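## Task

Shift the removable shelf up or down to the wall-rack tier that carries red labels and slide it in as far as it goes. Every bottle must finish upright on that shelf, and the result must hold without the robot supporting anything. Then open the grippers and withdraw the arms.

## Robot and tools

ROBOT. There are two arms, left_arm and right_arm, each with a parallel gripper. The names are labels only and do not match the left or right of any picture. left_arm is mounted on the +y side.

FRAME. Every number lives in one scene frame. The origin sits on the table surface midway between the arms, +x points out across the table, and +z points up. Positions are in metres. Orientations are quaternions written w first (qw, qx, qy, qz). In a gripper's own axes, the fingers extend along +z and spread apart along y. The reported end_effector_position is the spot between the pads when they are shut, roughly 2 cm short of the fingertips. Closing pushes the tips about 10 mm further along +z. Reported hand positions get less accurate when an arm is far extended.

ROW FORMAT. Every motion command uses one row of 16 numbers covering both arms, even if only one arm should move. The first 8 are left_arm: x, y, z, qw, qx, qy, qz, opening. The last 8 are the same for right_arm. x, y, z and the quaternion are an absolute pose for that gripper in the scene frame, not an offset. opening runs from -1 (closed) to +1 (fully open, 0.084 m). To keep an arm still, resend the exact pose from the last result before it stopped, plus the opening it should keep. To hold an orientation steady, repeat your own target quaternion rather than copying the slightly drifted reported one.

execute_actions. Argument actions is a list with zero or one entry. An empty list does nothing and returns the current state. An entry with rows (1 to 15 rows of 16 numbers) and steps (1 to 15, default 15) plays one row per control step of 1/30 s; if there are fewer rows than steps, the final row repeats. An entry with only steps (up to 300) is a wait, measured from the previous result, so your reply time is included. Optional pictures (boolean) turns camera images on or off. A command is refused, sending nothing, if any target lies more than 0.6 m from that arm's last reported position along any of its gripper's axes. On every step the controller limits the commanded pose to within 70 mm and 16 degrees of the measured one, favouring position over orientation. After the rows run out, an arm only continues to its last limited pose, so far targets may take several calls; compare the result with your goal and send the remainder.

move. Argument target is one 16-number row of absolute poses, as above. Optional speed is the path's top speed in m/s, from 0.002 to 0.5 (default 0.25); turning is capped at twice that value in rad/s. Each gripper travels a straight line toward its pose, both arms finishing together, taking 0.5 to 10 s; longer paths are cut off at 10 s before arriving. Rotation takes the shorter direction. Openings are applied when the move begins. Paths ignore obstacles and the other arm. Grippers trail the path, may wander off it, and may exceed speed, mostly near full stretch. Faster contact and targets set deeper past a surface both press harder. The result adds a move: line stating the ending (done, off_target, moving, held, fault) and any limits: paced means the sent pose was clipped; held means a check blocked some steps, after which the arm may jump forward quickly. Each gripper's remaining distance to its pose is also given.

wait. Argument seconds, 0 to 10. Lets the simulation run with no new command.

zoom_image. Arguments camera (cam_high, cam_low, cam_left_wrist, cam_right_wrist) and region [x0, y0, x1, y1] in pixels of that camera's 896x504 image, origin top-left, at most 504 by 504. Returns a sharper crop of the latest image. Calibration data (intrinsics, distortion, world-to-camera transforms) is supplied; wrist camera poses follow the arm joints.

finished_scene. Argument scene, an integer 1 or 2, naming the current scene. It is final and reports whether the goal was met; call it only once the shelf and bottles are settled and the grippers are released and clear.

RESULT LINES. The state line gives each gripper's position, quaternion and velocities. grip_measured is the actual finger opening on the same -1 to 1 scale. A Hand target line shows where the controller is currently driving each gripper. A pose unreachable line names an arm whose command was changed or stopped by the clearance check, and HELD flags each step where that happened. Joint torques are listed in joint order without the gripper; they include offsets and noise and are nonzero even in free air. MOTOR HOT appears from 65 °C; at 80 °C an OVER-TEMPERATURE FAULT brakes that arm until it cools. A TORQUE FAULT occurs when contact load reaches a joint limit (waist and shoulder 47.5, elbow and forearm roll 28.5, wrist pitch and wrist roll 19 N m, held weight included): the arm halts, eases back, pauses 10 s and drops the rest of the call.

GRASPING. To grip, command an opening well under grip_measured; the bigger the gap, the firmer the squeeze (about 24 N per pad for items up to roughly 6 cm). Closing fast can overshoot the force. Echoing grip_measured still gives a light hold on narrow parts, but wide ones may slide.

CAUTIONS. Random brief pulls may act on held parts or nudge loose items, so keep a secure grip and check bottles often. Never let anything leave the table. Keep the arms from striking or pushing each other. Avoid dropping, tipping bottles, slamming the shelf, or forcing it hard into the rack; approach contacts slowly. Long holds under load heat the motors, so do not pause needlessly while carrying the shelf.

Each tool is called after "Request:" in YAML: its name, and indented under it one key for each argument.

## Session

Request:
execute_actions:
  actions: []

Scene clock: 0.00 s of 6000.00 s.
left_arm: end_effector_position=(+0.3579, +0.3607, +0.2502) grip_measured=+1.00 end_effector_quat_wxyz=(-0.001, +0.998, -0.067, +0.000) end_effector_velocity=(-0.001, +0.000, -0.001) end_effector_angular_velocity=(+0.000, +0.003, +0.001) | right_arm: end_effector_position=(+0.4481, -0.2615, +0.2505) grip_measured=+1.00 end_effector_quat_wxyz=(+0.001, +0.998, +0.061, -0.000) end_effector_velocity=(+0.000, -0.000, -0.000) end_effector_angular_velocity=(+0.001, +0.001, -0.002)
Joint positions: left_arm=[-0.002 -0.267 -0.927  0.002  1.194  0.002  0.084] | right_arm=[-0.003 -0.266 -0.93  -0.001  1.196 -0.     0.084]
Joint velocities: left_arm=[ 0.001 -0.001  0.002  0.     0.001  0.    -0.   ] | right_arm=[-0.002  0.001 -0.001  0.001  0.001 -0.     0.   ]
Joint torques (N m, as the arm reports them, + toward a larger angle): no reading
Hand target (left_arm): +0.358, +0.361, +0.250; -0.001, +0.998, -0.067, +0.000
Hand target (right_arm): +0.448, -0.261, +0.251; +0.001, +0.998, +0.061, -0.000

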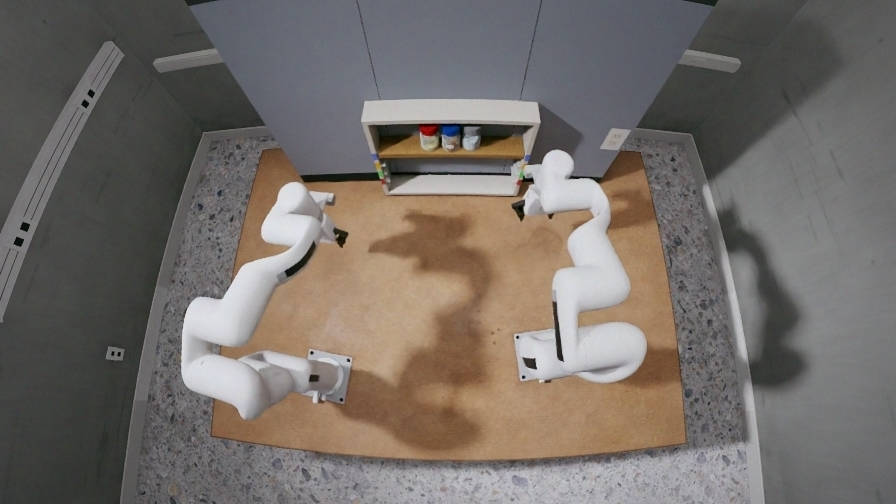

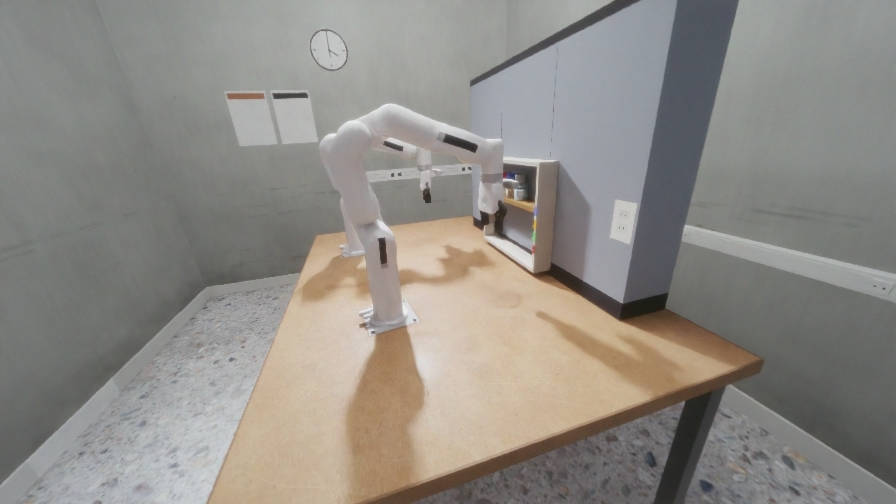

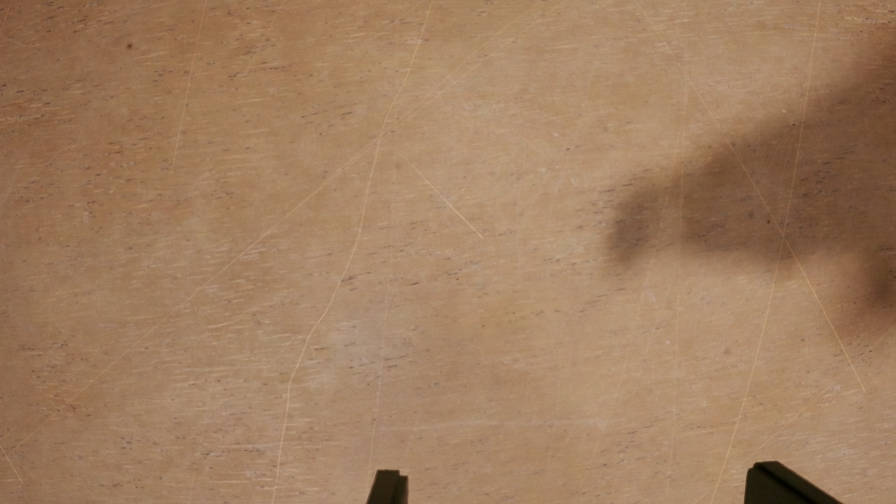

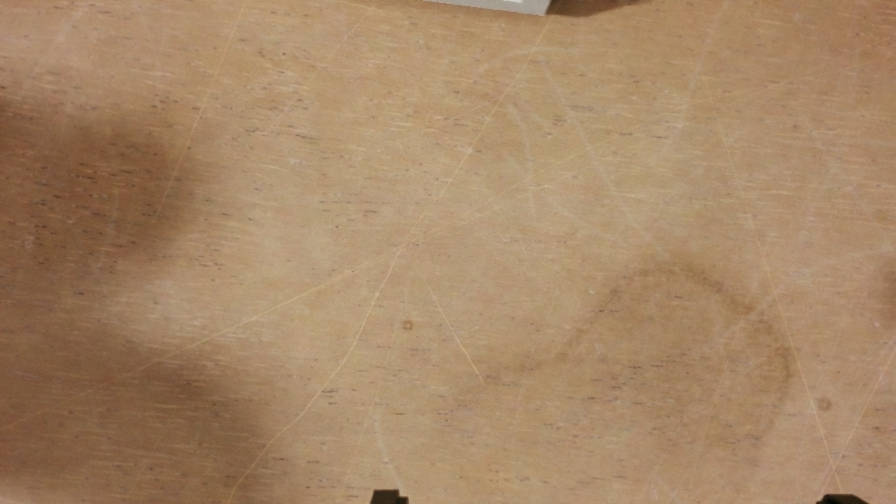

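Request:
zoom_image:
  camera: "cam_high"
  region: [340, 80, 560, 210]

Request:
zoom_image:
  camera: "cam_low"
  region: [450, 130, 600, 290]

Region (340, 80, 560, 210) of cam_high's 896x504 image, scaled by 2.291, with more detail than that image has; it fills the top 298 rows of this view, and the rest is white.

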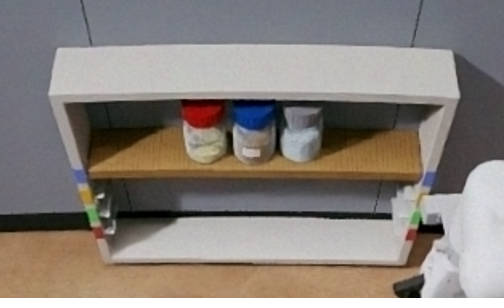

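Region (450, 130, 600, 290) of cam_low's 896x504 image, scaled by 3.150, with more detail than that image has; it fills the left 472 columns of this view, and the rest is white.

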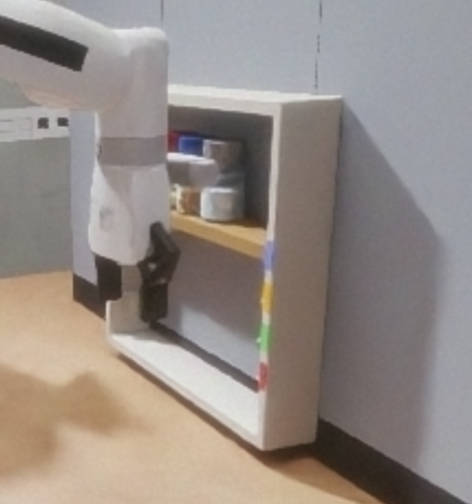

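Request:
move:
  target: [0.50, 0.29, 0.28, -0.2126, 0.6744, 0.2126, 0.6744, 0.2, 0.50, -0.30, 0.28, 0.2126, 0.6744, -0.2126, 0.6744, 0.2]
  speed: 0.4

Request:
move:
  target: [0.565, 0.145, 0.28, 0.5, 0.5, 0.5, 0.5, 0.2, 0.565, -0.16, 0.278, 0.5, -0.5, 0.5, -0.5, 0.2]
  speed: 0.4

Scene clock: 16.70 s of 6000.00 s.
left_arm: end_effector_position=(+0.5002, +0.2892, +0.2810) grip_measured=+0.19 end_effector_quat_wxyz=(-0.213, +0.674, +0.213, +0.675) end_effector_velocity=(-0.000, -0.001, -0.001) end_effector_angular_velocity=(+0.000, -0.000, -0.002) | right_arm: end_effector_position=(+0.5005, -0.3001, +0.2812) grip_measured=+0.19 end_effector_quat_wxyz=(+0.212, +0.673, -0.213, +0.676) end_effector_velocity=(+0.000, +0.000, -0.001) end_effector_angular_velocity=(-0.003, -0.004, -0.006)
Joint positions: left_arm=[-0.513  0.141 -0.874  1.81   1.362 -2.434  0.052] | right_arm=[ 0.37  -0.298 -0.397 -1.941  1.282  2.505  0.052]
Joint velocities: left_arm=[-0.002  0.003 -0.001  0.     0.001 -0.002  0.   ] | right_arm=[ 0.006  0.014 -0.004  0.004  0.015  0.008  0.   ]
Joint torques (N m, as the arm reports them, + toward a larger angle): left_arm=[ -1.34 -19.18 -16.08   0.35   1.46  -0.29] | right_arm=[ -0.89 -12.82 -11.18   0.37   1.52  -0.14]
Hand target (left_arm): +0.500, +0.289, +0.281; -0.213, +0.674, +0.213, +0.674
Hand target (right_arm): +0.500, -0.300, +0.281; +0.213, +0.673, -0.213, +0.676
Off the commanded pose (left_arm): 0.001 m, 0 deg.
Off the commanded pose (right_arm): 0.001 m, 0 deg.
After step 90, 10.70 s passed at rest.
move: done; limits=paced
camera_calibration (this result's frames):
cam_left_wrist: T_world_to_cam=[[0.576008, -0.817391, 0.00937726, -0.0292336], [0.00991836, -0.00448213, -0.999941, 0.346548], [0.817384, 0.576067, 0.00552543, -0.444461], [0, 0, 0, 1]] pos_world=[0.376697, 0.233697, 0.349258]
cam_right_wrist: T_world_to_cam=[[-0.562095, -0.827018, 0.00947294, 0.0625694], [-0.0156816, -0.000794706, -0.999877, 0.356304], [0.826924, -0.562174, -0.0125222, -0.447524], [0, 0, 0, 1]] pos_world=[0.410826, -0.199557, 0.350064]

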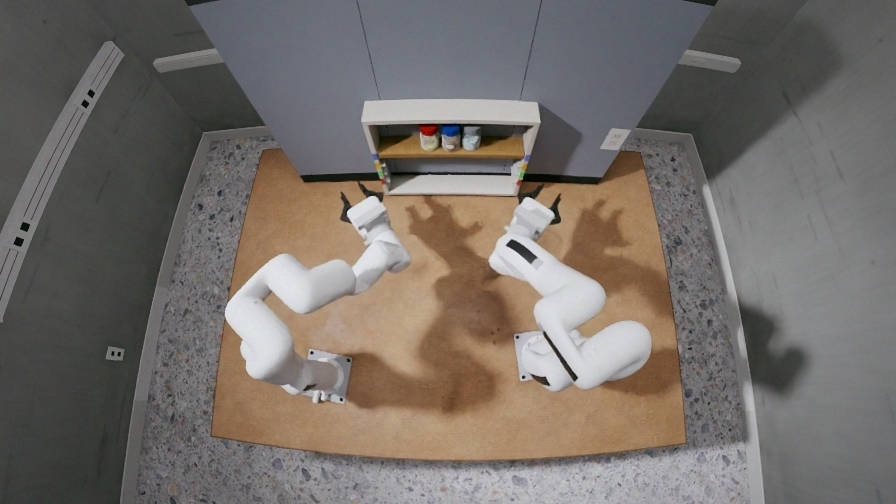

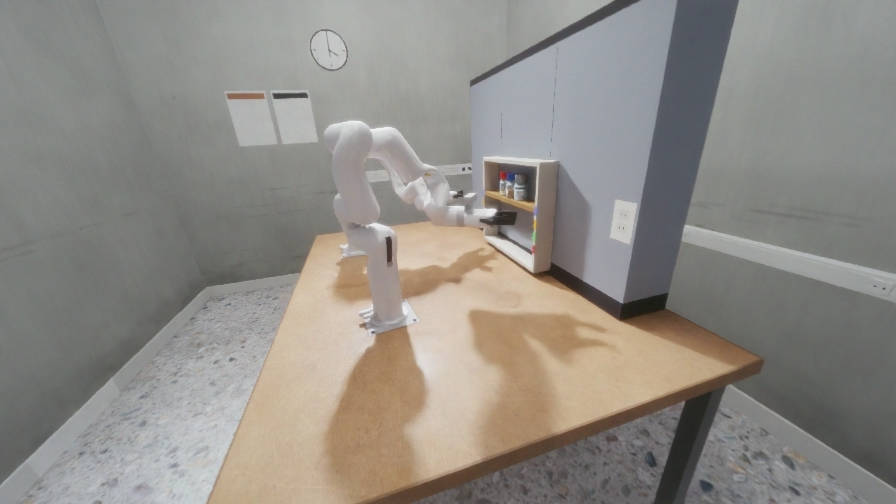

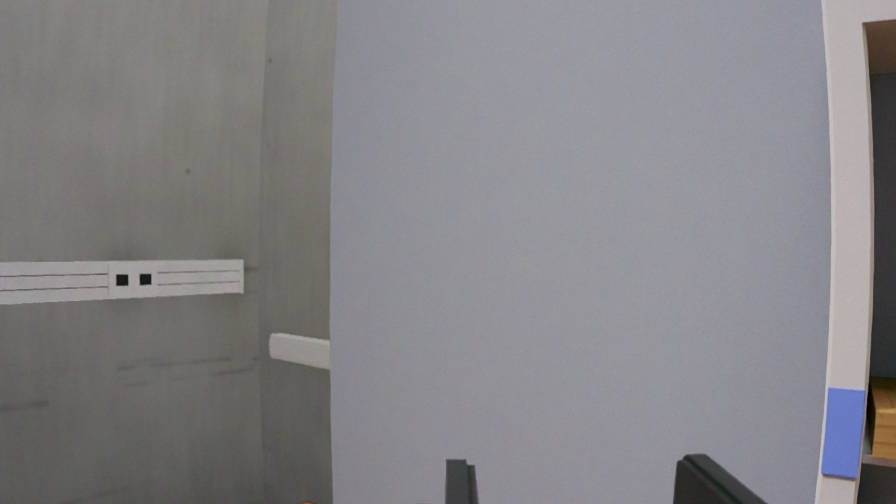

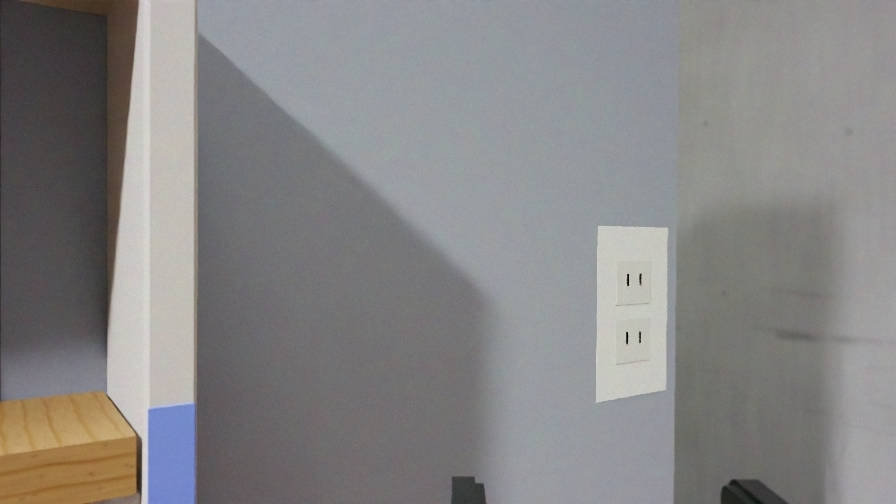

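Scene clock: 19.43 s of 6000.00 s.
left_arm: end_effector_position=(+0.5645, +0.1448, +0.2801) grip_measured=+0.19 end_effector_quat_wxyz=(+0.500, +0.500, +0.500, +0.500) end_effector_velocity=(+0.001, +0.001, +0.001) end_effector_angular_velocity=(-0.007, -0.008, -0.002) | right_arm: end_effector_position=(+0.5655, -0.1600, +0.2783) grip_measured=+0.19 end_effector_quat_wxyz=(+0.500, -0.500, +0.500, -0.500) end_effector_velocity=(+0.000, +0.001, +0.001) end_effector_angular_velocity=(+0.006, -0.010, +0.006)
Joint positions: left_arm=[-0.452  0.245 -1.042  2.388  0.931 -4.2    0.052] | right_arm=[ 0.314 -0.164 -0.554 -2.586  0.933  4.358  0.052]
Joint velocities: left_arm=[ 0.002  0.002  0.001  0.011  0.007 -0.015 -0.   ] | right_arm=[ 0.     0.002  0.003 -0.013  0.012  0.016 -0.   ]
Joint torques (N m, as the arm reports them, + toward a larger angle): left_arm=[ -1.04 -22.26 -17.14  -0.29   1.67  -0.19] | right_arm=[ -0.53 -15.76 -11.48   1.25   1.66  -0.25]
Hand target (left_arm): +0.565, +0.145, +0.280; +0.500, +0.500, +0.500, +0.500
Hand target (right_arm): +0.566, -0.160, +0.278; +0.501, -0.500, +0.500, -0.500
Off the commanded pose (left_arm): 0.001 m, 0 deg.
Off the commanded pose (right_arm): 0.001 m, 0 deg.
move: done
camera_calibration (this result's frames):
cam_left_wrist: T_world_to_cam=[[0.000309453, 0.00878745, 0.999961, -0.256393], [0.00494906, -0.999949, 0.00878582, 0.208843], [0.999988, 0.00494615, -0.000352926, -0.432541], [0, 0, 0, 1]] pos_world=[0.431582, 0.213224, 0.254396]
cam_right_wrist: T_world_to_cam=[[0.0148355, -0.0115604, -0.999823, 0.300091], [-0.015901, 0.999804, -0.0117961, 0.23978], [0.999764, 0.0160732, 0.0146488, -0.435386], [0, 0, 0, 1]] pos_world=[0.434644, -0.229266, 0.309244]

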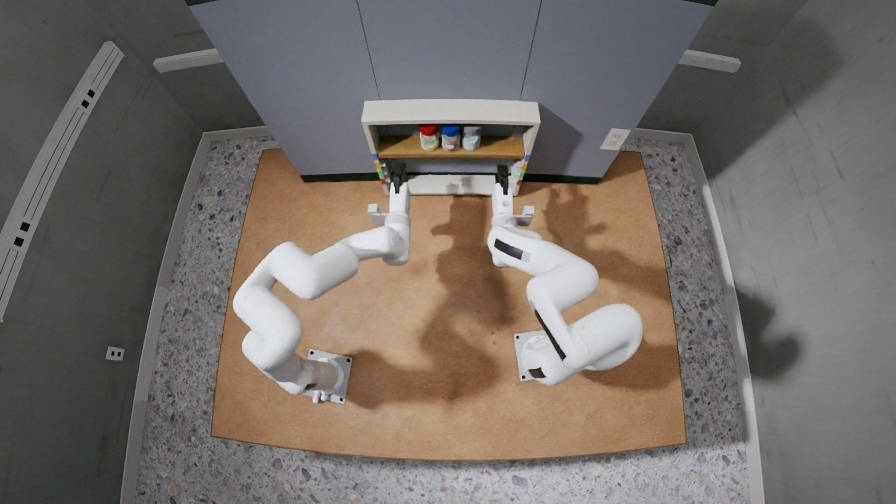

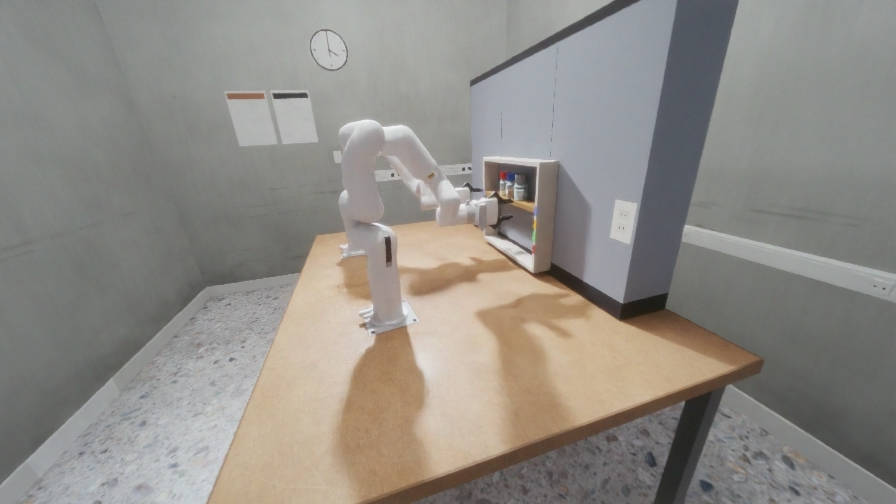

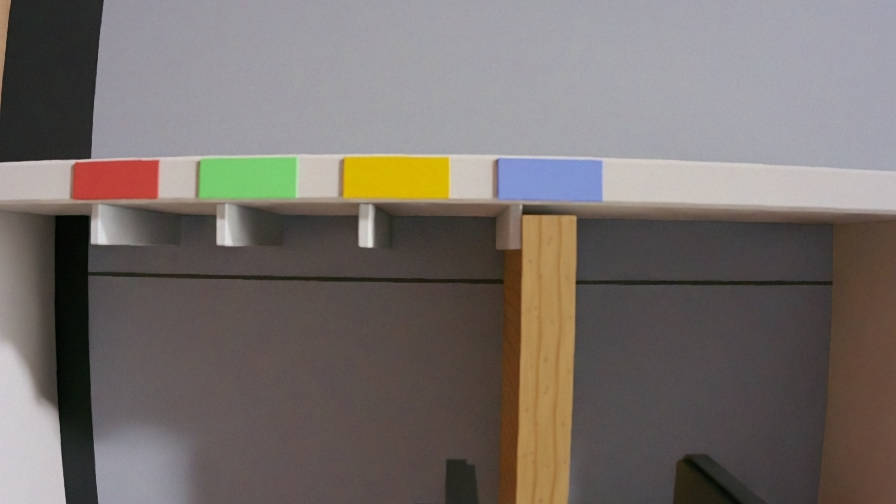

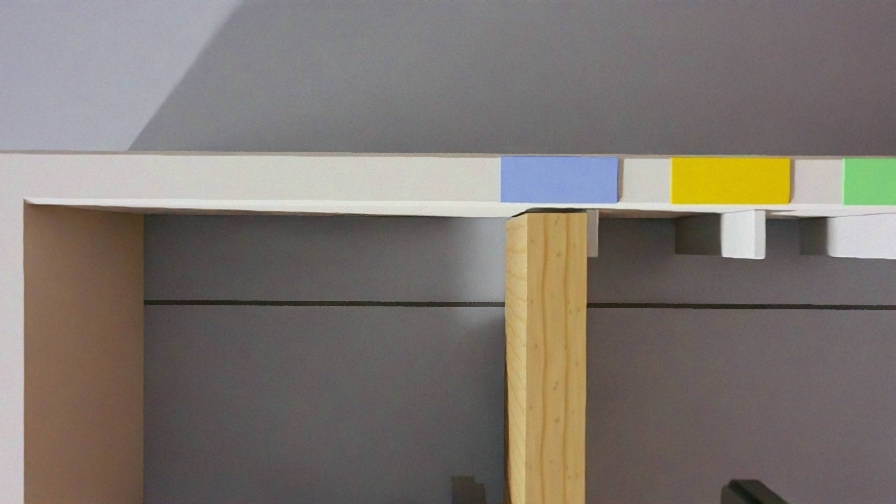

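Request:
move:
  target: [0.664, 0.145, 0.2813, 0.5, 0.5, 0.5, 0.5, -0.25, 0.664, -0.16, 0.280, 0.5, -0.5, 0.5, -0.5, -0.25]
  speed: 0.12

Scene clock: 22.63 s of 6000.00 s.
left_arm: end_effector_position=(+0.6638, +0.1447, +0.2815) grip_measured=-0.26 end_effector_quat_wxyz=(+0.500, +0.500, +0.500, +0.500) end_effector_velocity=(+0.002, +0.000, -0.000) end_effector_angular_velocity=(+0.001, +0.002, +0.001) | right_arm: end_effector_position=(+0.6638, -0.1603, +0.2801) grip_measured=-0.27 end_effector_quat_wxyz=(+0.500, -0.500, +0.500, -0.500) end_effector_velocity=(+0.002, -0.000, +0.002) end_effector_angular_velocity=(-0.000, -0.004, -0.001)
Joint positions: left_arm=[-0.341  0.505 -1.432  2.44   0.776 -4.17   0.033] | right_arm=[ 0.212  0.121 -0.895 -2.688  0.849  4.401  0.032]
Joint velocities: left_arm=[ 0.003  0.007 -0.011 -0.001 -0.006  0.003  0.   ] | right_arm=[-0.002  0.003 -0.007 -0.001 -0.    -0.001 -0.   ]
Joint torques (N m, as the arm reports them, + toward a larger angle): left_arm=[ -1.21 -27.21 -18.05  -0.36   1.59  -0.16] | right_arm=[ -0.9  -22.93 -11.62   1.49   1.82  -0.27]
Hand target (left_arm): +0.664, +0.145, +0.281; +0.500, +0.500, +0.500, +0.500
Hand target (right_arm): +0.664, -0.160, +0.280; +0.500, -0.500, +0.500, -0.500
Off the commanded pose (left_arm): 0.000 m, 0 deg.
Off the commanded pose (right_arm): 0.000 m, 0 deg.
move: done
camera_calibration (this result's frames):
cam_left_wrist: T_world_to_cam=[[0.00124647, 0.00904747, 0.999958, -0.258452], [0.00458277, -0.999949, 0.00904167, 0.208399], [0.999989, 0.00457131, -0.00128787, -0.531471], [0, 0, 0, 1]] pos_world=[0.530832, 0.213156, 0.255873]
cam_right_wrist: T_world_to_cam=[[0.0146282, -0.0124872, -0.999815, 0.300398], [-0.0159215, 0.999792, -0.0127199, 0.241899], [0.999766, 0.0161046, 0.0144263, -0.533556], [0, 0, 0, 1]] pos_world=[0.532888, -0.229505, 0.311117]

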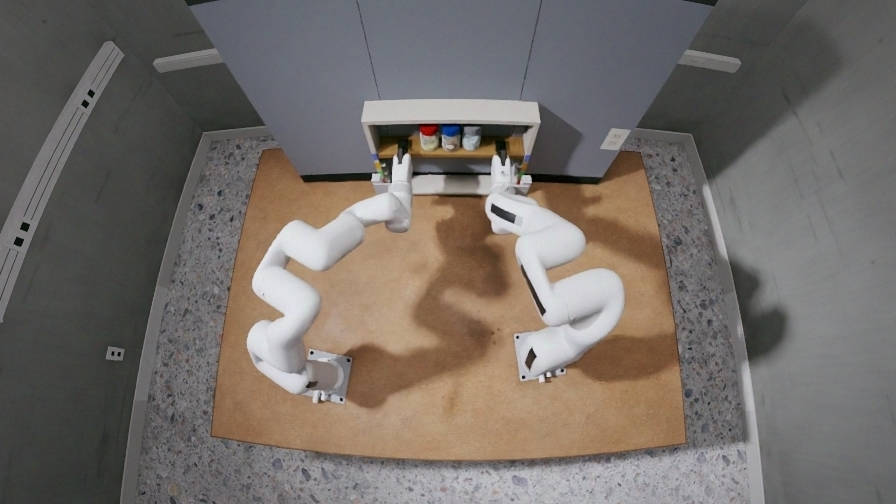

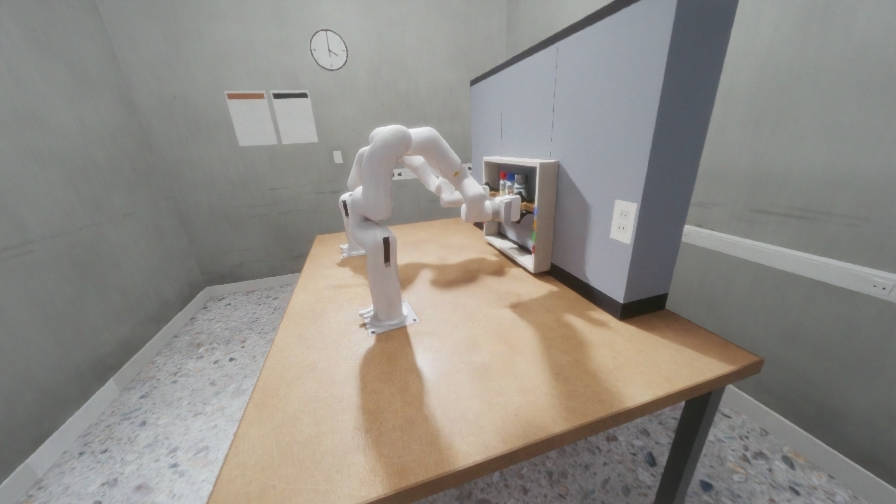

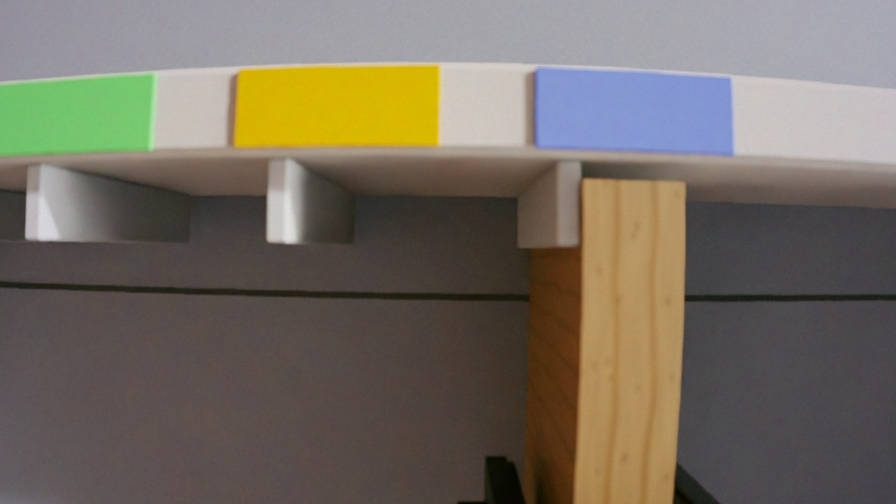

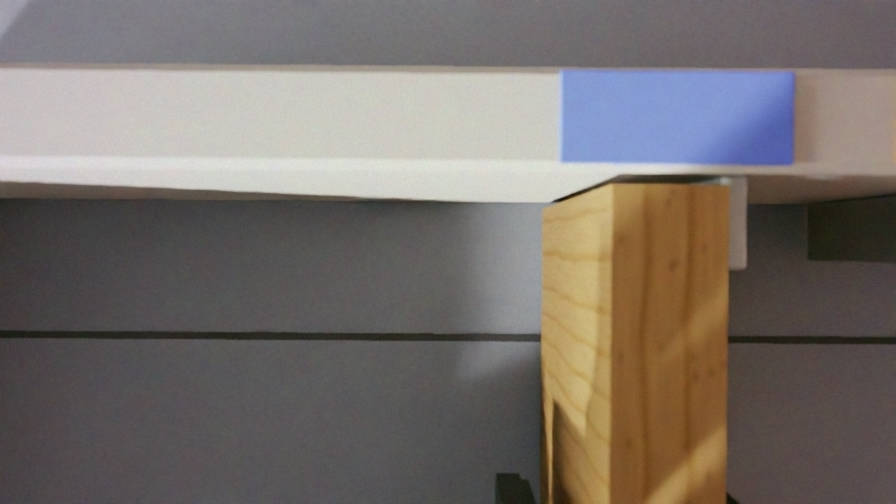

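Request:
execute_actions:
  actions:
    - {"rows": [[0.664,0.145,0.2808,0.5,0.5,0.5,0.5,-0.35,0.664,-0.16,0.28,0.5,-0.5,0.5,-0.5,-0.35],[0.664,0.145,0.2805,0.5,0.5,0.5,0.5,-0.42,0.664,-0.16,0.28,0.5,-0.5,0.5,-0.5,-0.42],[0.664,0.145,0.2805,0.5,0.5,0.5,0.5,-0.47,0.664,-0.16,0.28,0.5,-0.5,0.5,-0.5,-0.47],[0.664,0.145,0.2805,0.5,0.5,0.5,0.5,-0.5,0.664,-0.16,0.28,0.5,-0.5,0.5,-0.5,-0.5],[0.664,0.145,0.2805,0.5,0.5,0.5,0.5,-0.52,0.664,-0.16,0.28,0.5,-0.5,0.5,-0.5,-0.52],[0.664,0.145,0.2805,0.5,0.5,0.5,0.5,-0.54,0.664,-0.16,0.28,0.5,-0.5,0.5,-0.5,-0.54],[0.664,0.145,0.2805,0.5,0.5,0.5,0.5,-0.56,0.664,-0.16,0.28,0.5,-0.5,0.5,-0.5,-0.56],[0.664,0.145,0.2805,0.5,0.5,0.5,0.5,-0.58,0.664,-0.16,0.28,0.5,-0.5,0.5,-0.5,-0.58],[0.664,0.145,0.2805,0.5,0.5,0.5,0.5,-0.6,0.664,-0.16,0.28,0.5,-0.5,0.5,-0.5,-0.6],[0.664,0.145,0.2805,0.5,0.5,0.5,0.5,-0.63,0.664,-0.16,0.28,0.5,-0.5,0.5,-0.5,-0.63],[0.664,0.145,0.2805,0.5,0.5,0.5,0.5,-0.66,0.664,-0.16,0.28,0.5,-0.5,0.5,-0.5,-0.66],[0.664,0.145,0.2805,0.5,0.5,0.5,0.5,-0.7,0.664,-0.16,0.28,0.5,-0.5,0.5,-0.5,-0.7],[0.664,0.145,0.2805,0.5,0.5,0.5,0.5,-0.8,0.664,-0.16,0.28,0.5,-0.5,0.5,-0.5,-0.8],[0.664,0.145,0.2805,0.5,0.5,0.5,0.5,-0.9,0.664,-0.16,0.28,0.5,-0.5,0.5,-0.5,-0.9],[0.664,0.145,0.2805,0.5,0.5,0.5,0.5,-1,0.664,-0.16,0.28,0.5,-0.5,0.5,-0.5,-1]], "steps": 15}
  pictures: false

Request:
move:
  target: [0.664, 0.146, 0.2885, 0.5, 0.5, 0.5, 0.5, -1, 0.664, -0.159, 0.288, 0.5, -0.5, 0.5, -0.5, -1]
  speed: 0.015

Scene clock: 25.90 s of 6000.00 s.
left_arm: end_effector_position=(+0.6640, +0.1450, +0.2806) grip_measured=-0.60 end_effector_quat_wxyz=(+0.500, +0.500, +0.500, +0.500) end_effector_velocity=(-0.000, -0.001, +0.000) end_effector_angular_velocity=(-0.000, -0.001, -0.001) | right_arm: end_effector_position=(+0.6641, -0.1600, +0.2802) grip_measured=-0.60 end_effector_quat_wxyz=(+0.500, -0.500, +0.500, -0.500) end_effector_velocity=(-0.000, +0.001, -0.001) end_effector_angular_velocity=(+0.001, +0.002, +0.001)
Joint positions: left_arm=[-0.34   0.507 -1.433  2.442  0.777 -4.172  0.018] | right_arm=[ 0.212  0.122 -0.897 -2.687  0.85   4.4    0.018]
Joint velocities: left_arm=[-0.001 -0.    -0.     0.     0.    -0.     0.   ] | right_arm=[ 0.001  0.001  0.001  0.    -0.     0.001  0.   ]
Joint torques (N m, as the arm reports them, + toward a larger angle): left_arm=[ -1.37 -27.23 -18.28  -0.26   1.65  -0.24] | right_arm=[ -0.75 -22.69 -11.69   1.24   1.39  -0.17]
Hand target (left_arm): +0.664, +0.145, +0.281; +0.500, +0.500, +0.500, +0.500
Hand target (right_arm): +0.664, -0.160, +0.280; +0.500, -0.500, +0.500, -0.500
Off the commanded pose (left_arm): 0.000 m, 0 deg.
Off the commanded pose (right_arm): 0.000 m, 0 deg.
Steps of this call (steps 1 to 83: nothing new was sent; steps 84 to 98: all 15 steps of this action). Readings (end_effector_position):
84: left_arm (+0.6640, +0.1448, +0.2814) | right_arm (+0.6640, -0.1603, +0.2801)
85: left_arm (+0.6640, +0.1448, +0.2814) | right_arm (+0.6640, -0.1603, +0.2801)
87: left_arm (+0.6640, +0.1449, +0.2811) | right_arm (+0.6640, -0.1602, +0.2800)
91: left_arm (+0.6640, +0.1450, +0.2805) | right_arm (+0.6640, -0.1600, +0.2800)
98: the state above

Scene clock: 26.97 s of 6000.00 s.
left_arm: end_effector_position=(+0.6640, +0.1460, +0.2881) grip_measured=-0.60 end_effector_quat_wxyz=(+0.500, +0.500, +0.500, +0.500) end_effector_velocity=(-0.000, -0.000, +0.000) end_effector_angular_velocity=(-0.002, +0.001, -0.000) | right_arm: end_effector_position=(+0.6640, -0.1590, +0.2878) grip_measured=-0.60 end_effector_quat_wxyz=(+0.500, -0.500, +0.500, -0.500) end_effector_velocity=(+0.000, -0.001, +0.002) end_effector_angular_velocity=(+0.001, -0.001, -0.002)
Joint positions: left_arm=[-0.337  0.494 -1.434  2.435  0.764 -4.16   0.018] | right_arm=[ 0.212  0.107 -0.903 -2.678  0.83   4.387  0.018]
Joint velocities: left_arm=[ 0.    -0.001  0.    -0.002 -0.002 -0.     0.   ] | right_arm=[-0.001 -0.003 -0.001  0.002 -0.003 -0.002 -0.   ]
Joint torques (N m, as the arm reports them, + toward a larger angle): left_arm=[ -0.87 -30.94 -21.86   0.01   3.01  -0.2 ] | right_arm=[ -0.58 -25.89 -13.63   0.93   2.93  -0.37]
Hand target (left_arm): +0.664, +0.146, +0.288; +0.500, +0.500, +0.500, +0.500
Hand target (right_arm): +0.664, -0.159, +0.288; +0.500, -0.500, +0.500, -0.500
Off the commanded pose (left_arm): 0.000 m, 0 deg.
Off the commanded pose (right_arm): 0.000 m, 0 deg.
move: done
camera_calibration (this result's frames):
cam_left_wrist: T_world_to_cam=[[0.00177464, 0.00906571, 0.999957, -0.265392], [0.00457035, -0.999949, 0.00905752, 0.20964], [0.999988, 0.00455408, -0.00181598, -0.531515], [0, 0, 0, 1]] pos_world=[0.531022, 0.214456, 0.262517]
cam_right_wrist: T_world_to_cam=[[0.0143738, -0.0123506, -0.99982, 0.308287], [-0.0157471, 0.999797, -0.0125767, 0.240613], [0.999773, 0.0159251, 0.0141764, -0.533835], [0, 0, 0, 1]] pos_world=[0.533071, -0.228256, 0.318826]

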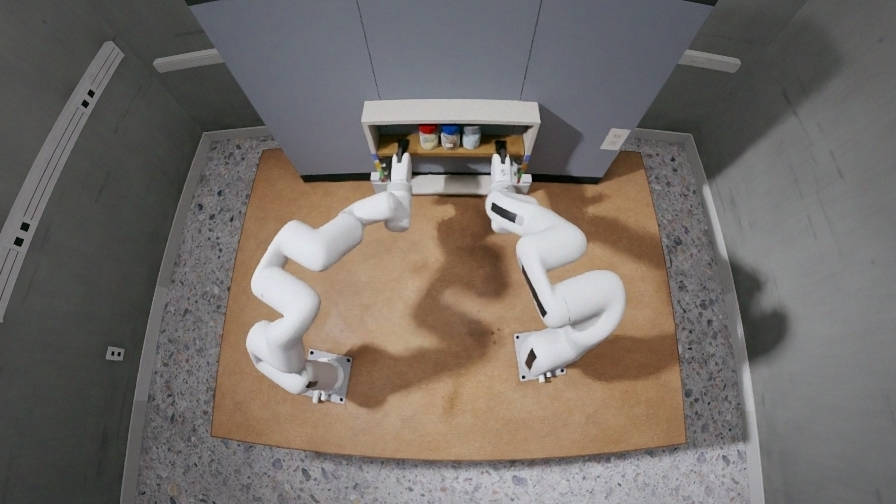

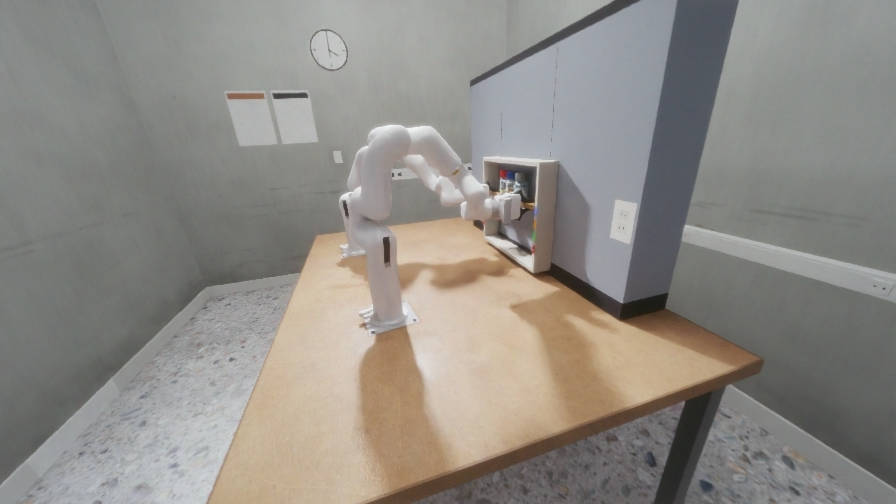

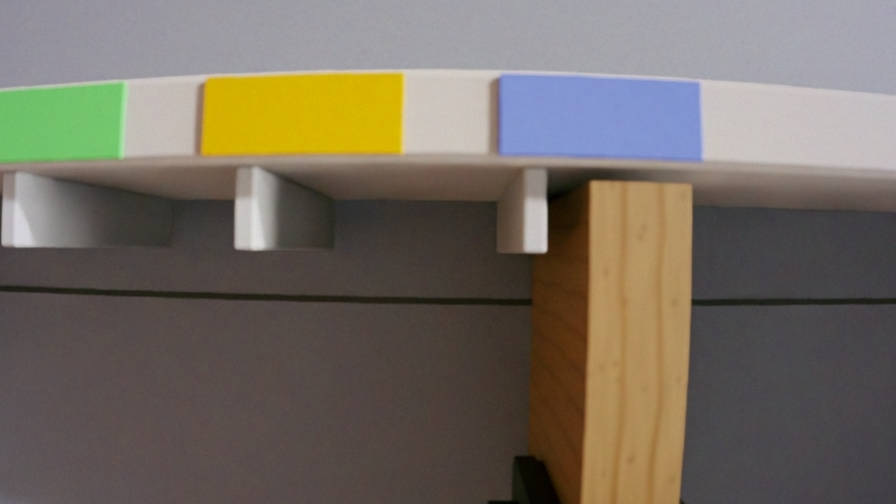

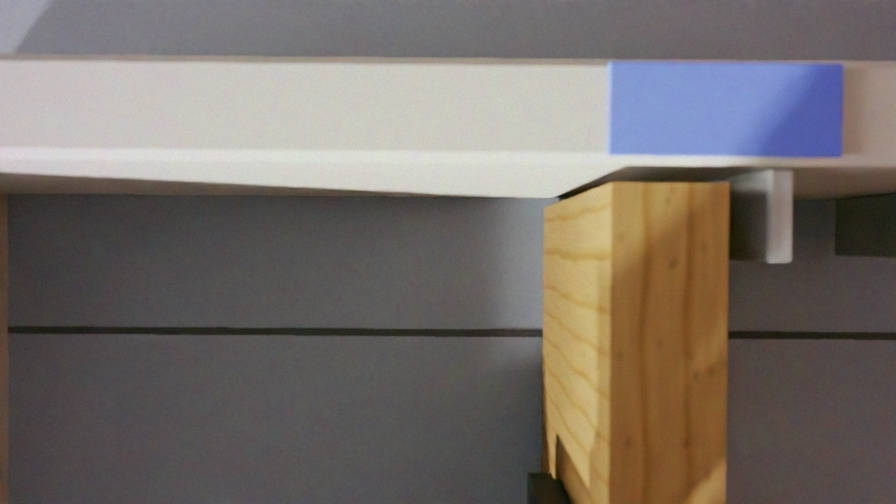

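Lifted and centred. Pull out.

Request:
move:
  target: [0.572, 0.146, 0.2885, 0.5, 0.5, 0.5, 0.5, -1, 0.572, -0.159, 0.288, 0.5, -0.5, 0.5, -0.5, -1]
  speed: 0.06

Scene clock: 29.40 s of 6000.00 s.
left_arm: end_effector_position=(+0.5722, +0.1461, +0.2884) grip_measured=-0.60 end_effector_quat_wxyz=(+0.500, +0.500, +0.500, +0.500) end_effector_velocity=(-0.002, +0.000, -0.000) end_effector_angular_velocity=(+0.000, +0.000, +0.001) | right_arm: end_effector_position=(+0.5722, -0.1587, +0.2880) grip_measured=-0.60 end_effector_quat_wxyz=(+0.500, -0.500, +0.500, -0.500) end_effector_velocity=(-0.002, +0.000, -0.000) end_effector_angular_velocity=(+0.001, +0.002, +0.000)
Joint positions: left_arm=[-0.438  0.246 -1.07   2.39   0.903 -4.188  0.018] | right_arm=[ 0.305 -0.165 -0.586 -2.583  0.902  4.343  0.018]
Joint velocities: left_arm=[-0.003 -0.005  0.008 -0.003  0.004 -0.     0.   ] | right_arm=[ 0.003 -0.006  0.007  0.004 -0.    -0.002  0.   ]
Joint torques (N m, as the arm reports them, + toward a larger angle): left_arm=[ -1.1  -25.92 -21.17   0.25   3.08  -0.3 ] | right_arm=[ -1.04 -18.34 -13.12   1.06   2.56  -0.48]
Hand target (left_arm): +0.572, +0.146, +0.288; +0.500, +0.500, +0.500, +0.500
Hand target (right_arm): +0.572, -0.159, +0.288; +0.500, -0.500, +0.500, -0.500
Off the commanded pose (left_arm): 0.000 m, 0 deg.
Off the commanded pose (right_arm): 0.000 m, 0 deg.
move: done
camera_calibration (this result's frames):
cam_left_wrist: T_world_to_cam=[[0.00118719, 0.00964611, 0.999953, -0.265343], [0.0042197, -0.999945, 0.00964102, 0.210173], [0.99999, 0.00420806, -0.00122783, -0.439869], [0, 0, 0, 1]] pos_world=[0.439293, 0.214572, 0.262764]
cam_right_wrist: T_world_to_cam=[[0.0146391, -0.0120465, -0.99982, 0.309707], [-0.0157909, 0.9998, -0.0122774, 0.238756], [0.999768, 0.0159678, 0.0144459, -0.442206], [0, 0, 0, 1]] pos_world=[0.44134, -0.227917, 0.318971]

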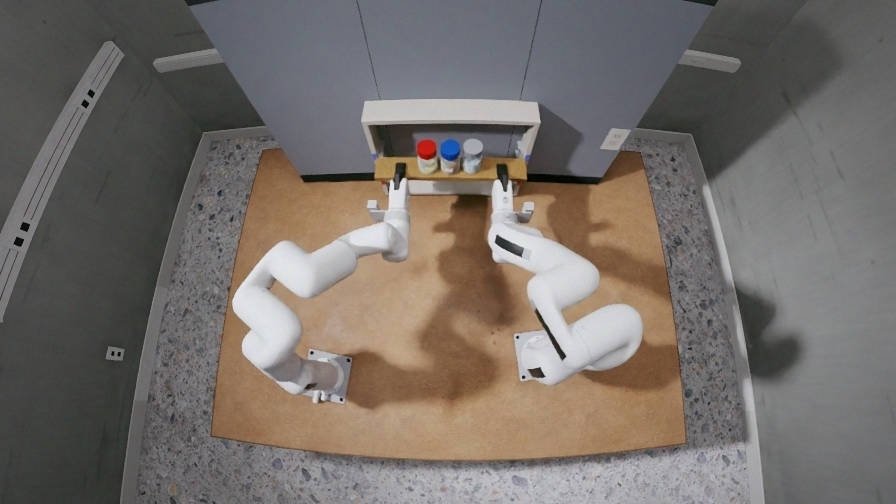

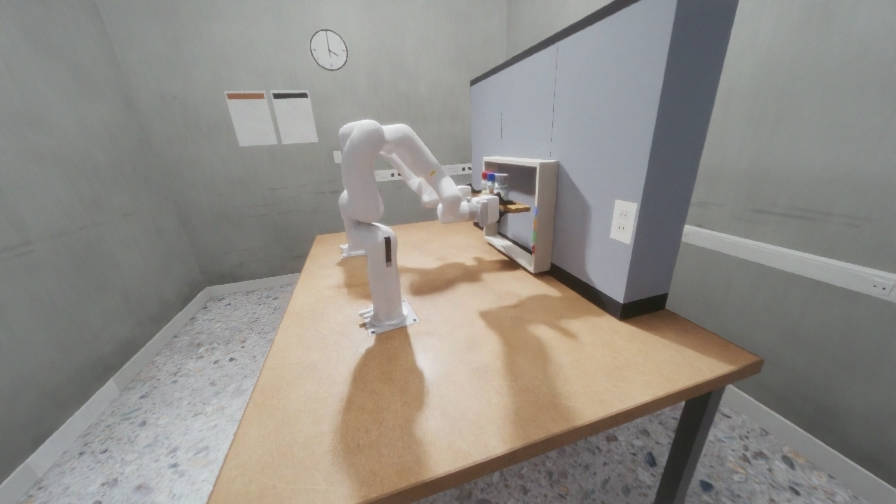

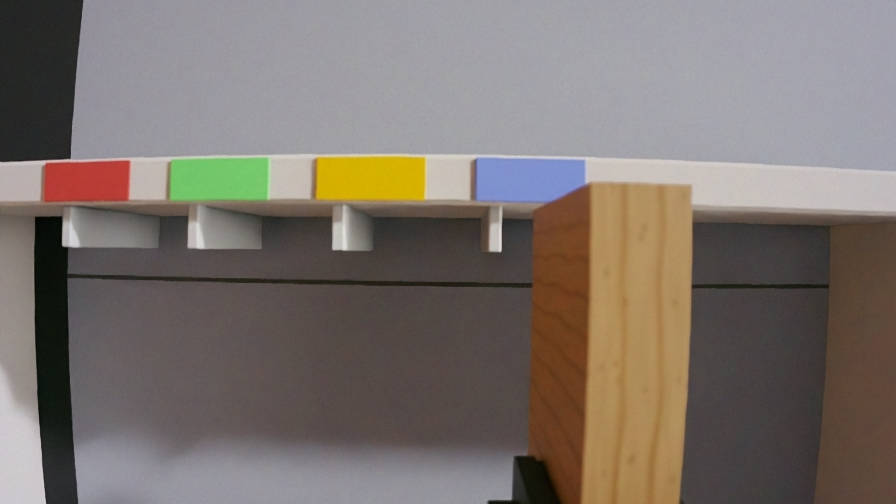

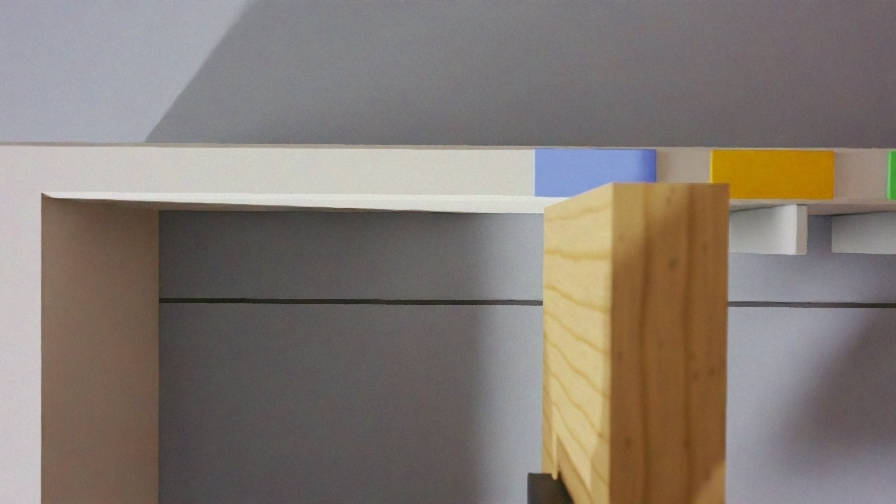

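Request:
move:
  target: [0.572, 0.146, 0.1352, 0.5, 0.5, 0.5, 0.5, -1, 0.572, -0.159, 0.1347, 0.5, -0.5, 0.5, -0.5, -1]
  speed: 0.07

Scene clock: 32.57 s of 6000.00 s.
left_arm: end_effector_position=(+0.5722, +0.1457, +0.1358) grip_measured=-0.60 end_effector_quat_wxyz=(+0.500, +0.500, +0.500, +0.500) end_effector_velocity=(+0.000, +0.001, -0.002) end_effector_angular_velocity=(-0.001, +0.001, +0.002) | right_arm: end_effector_position=(+0.5723, -0.1585, +0.1350) grip_measured=-0.60 end_effector_quat_wxyz=(+0.501, -0.500, +0.500, -0.500) end_effector_velocity=(+0.001, -0.000, -0.001) end_effector_angular_velocity=(+0.001, -0.004, -0.001)
Joint positions: left_arm=[-0.469  0.593 -1.088  2.484  1.167 -4.419  0.018] | right_arm=[ 0.359  0.318 -0.583 -2.645  1.337  4.588  0.018]
Joint velocities: left_arm=[ 0.001  0.006 -0.002 -0.001  0.002 -0.002 -0.   ] | right_arm=[ 0.001  0.009 -0.003  0.001  0.009  0.003 -0.   ]
Joint torques (N m, as the arm reports them, + toward a larger angle): left_arm=[  2.   -28.1  -15.55  -0.77   3.65  -0.23] | right_arm=[ -5.17 -22.64  -8.37   2.5    3.08  -0.22]
Hand target (left_arm): +0.572, +0.146, +0.135; +0.500, +0.500, +0.500, +0.500
Hand target (right_arm): +0.572, -0.159, +0.135; +0.500, -0.500, +0.500, -0.500
Off the commanded pose (left_arm): 0.001 m, 0 deg.
Off the commanded pose (right_arm): 0.001 m, 0 deg.
move: done
camera_calibration (this result's frames):
cam_left_wrist: T_world_to_cam=[[0.00103583, 0.00997766, 0.99995, -0.112626], [0.00386375, -0.999943, 0.00997359, 0.211367], [0.999992, 0.00385322, -0.00107432, -0.440064], [0, 0, 0, 1]] pos_world=[0.439361, 0.214174, 0.11004]
cam_right_wrist: T_world_to_cam=[[0.015052, -0.0115762, -0.99982, 0.156623], [-0.0168141, 0.999789, -0.011829, 0.237252], [0.999745, 0.0169891, 0.0148541, -0.439916], [0, 0, 0, 1]] pos_world=[0.441436, -0.227915, 0.165935]

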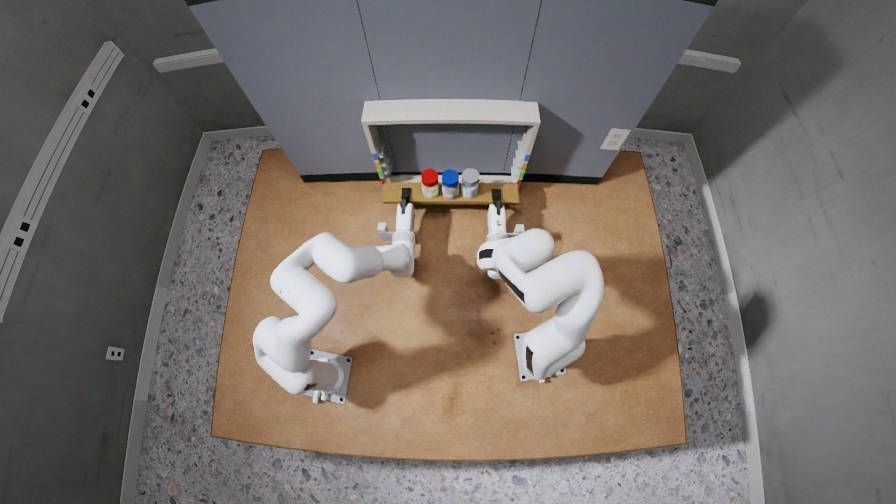

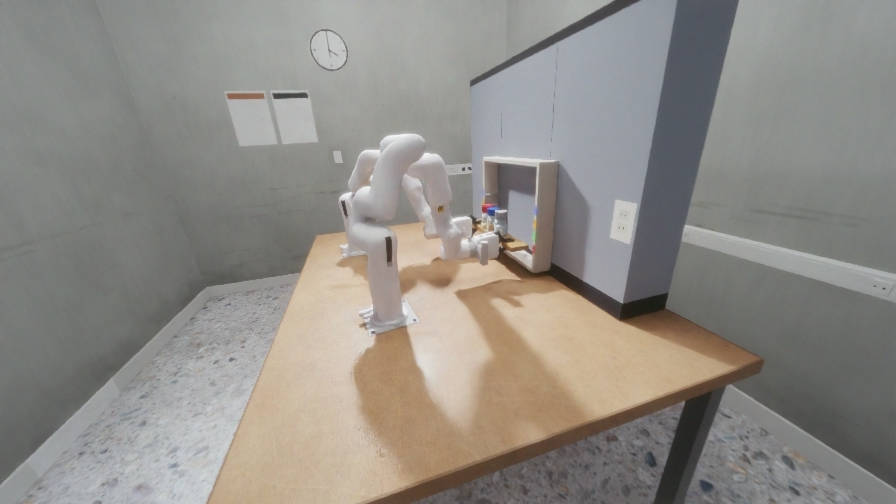

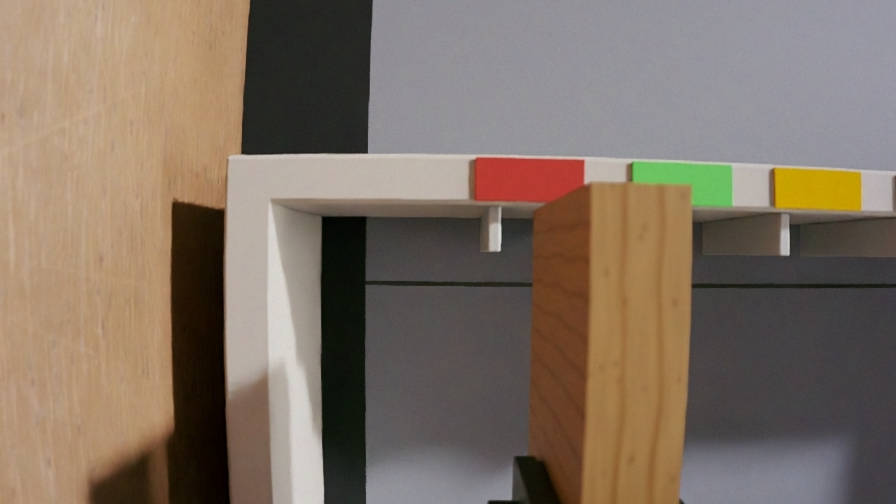

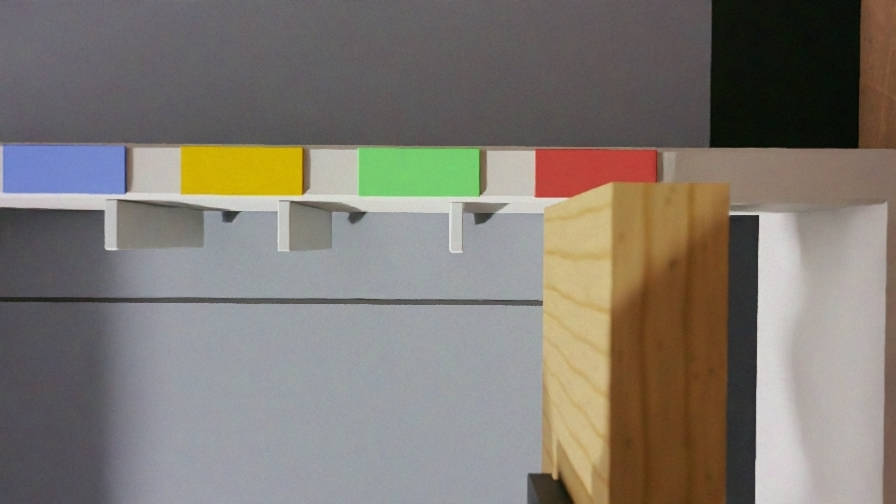

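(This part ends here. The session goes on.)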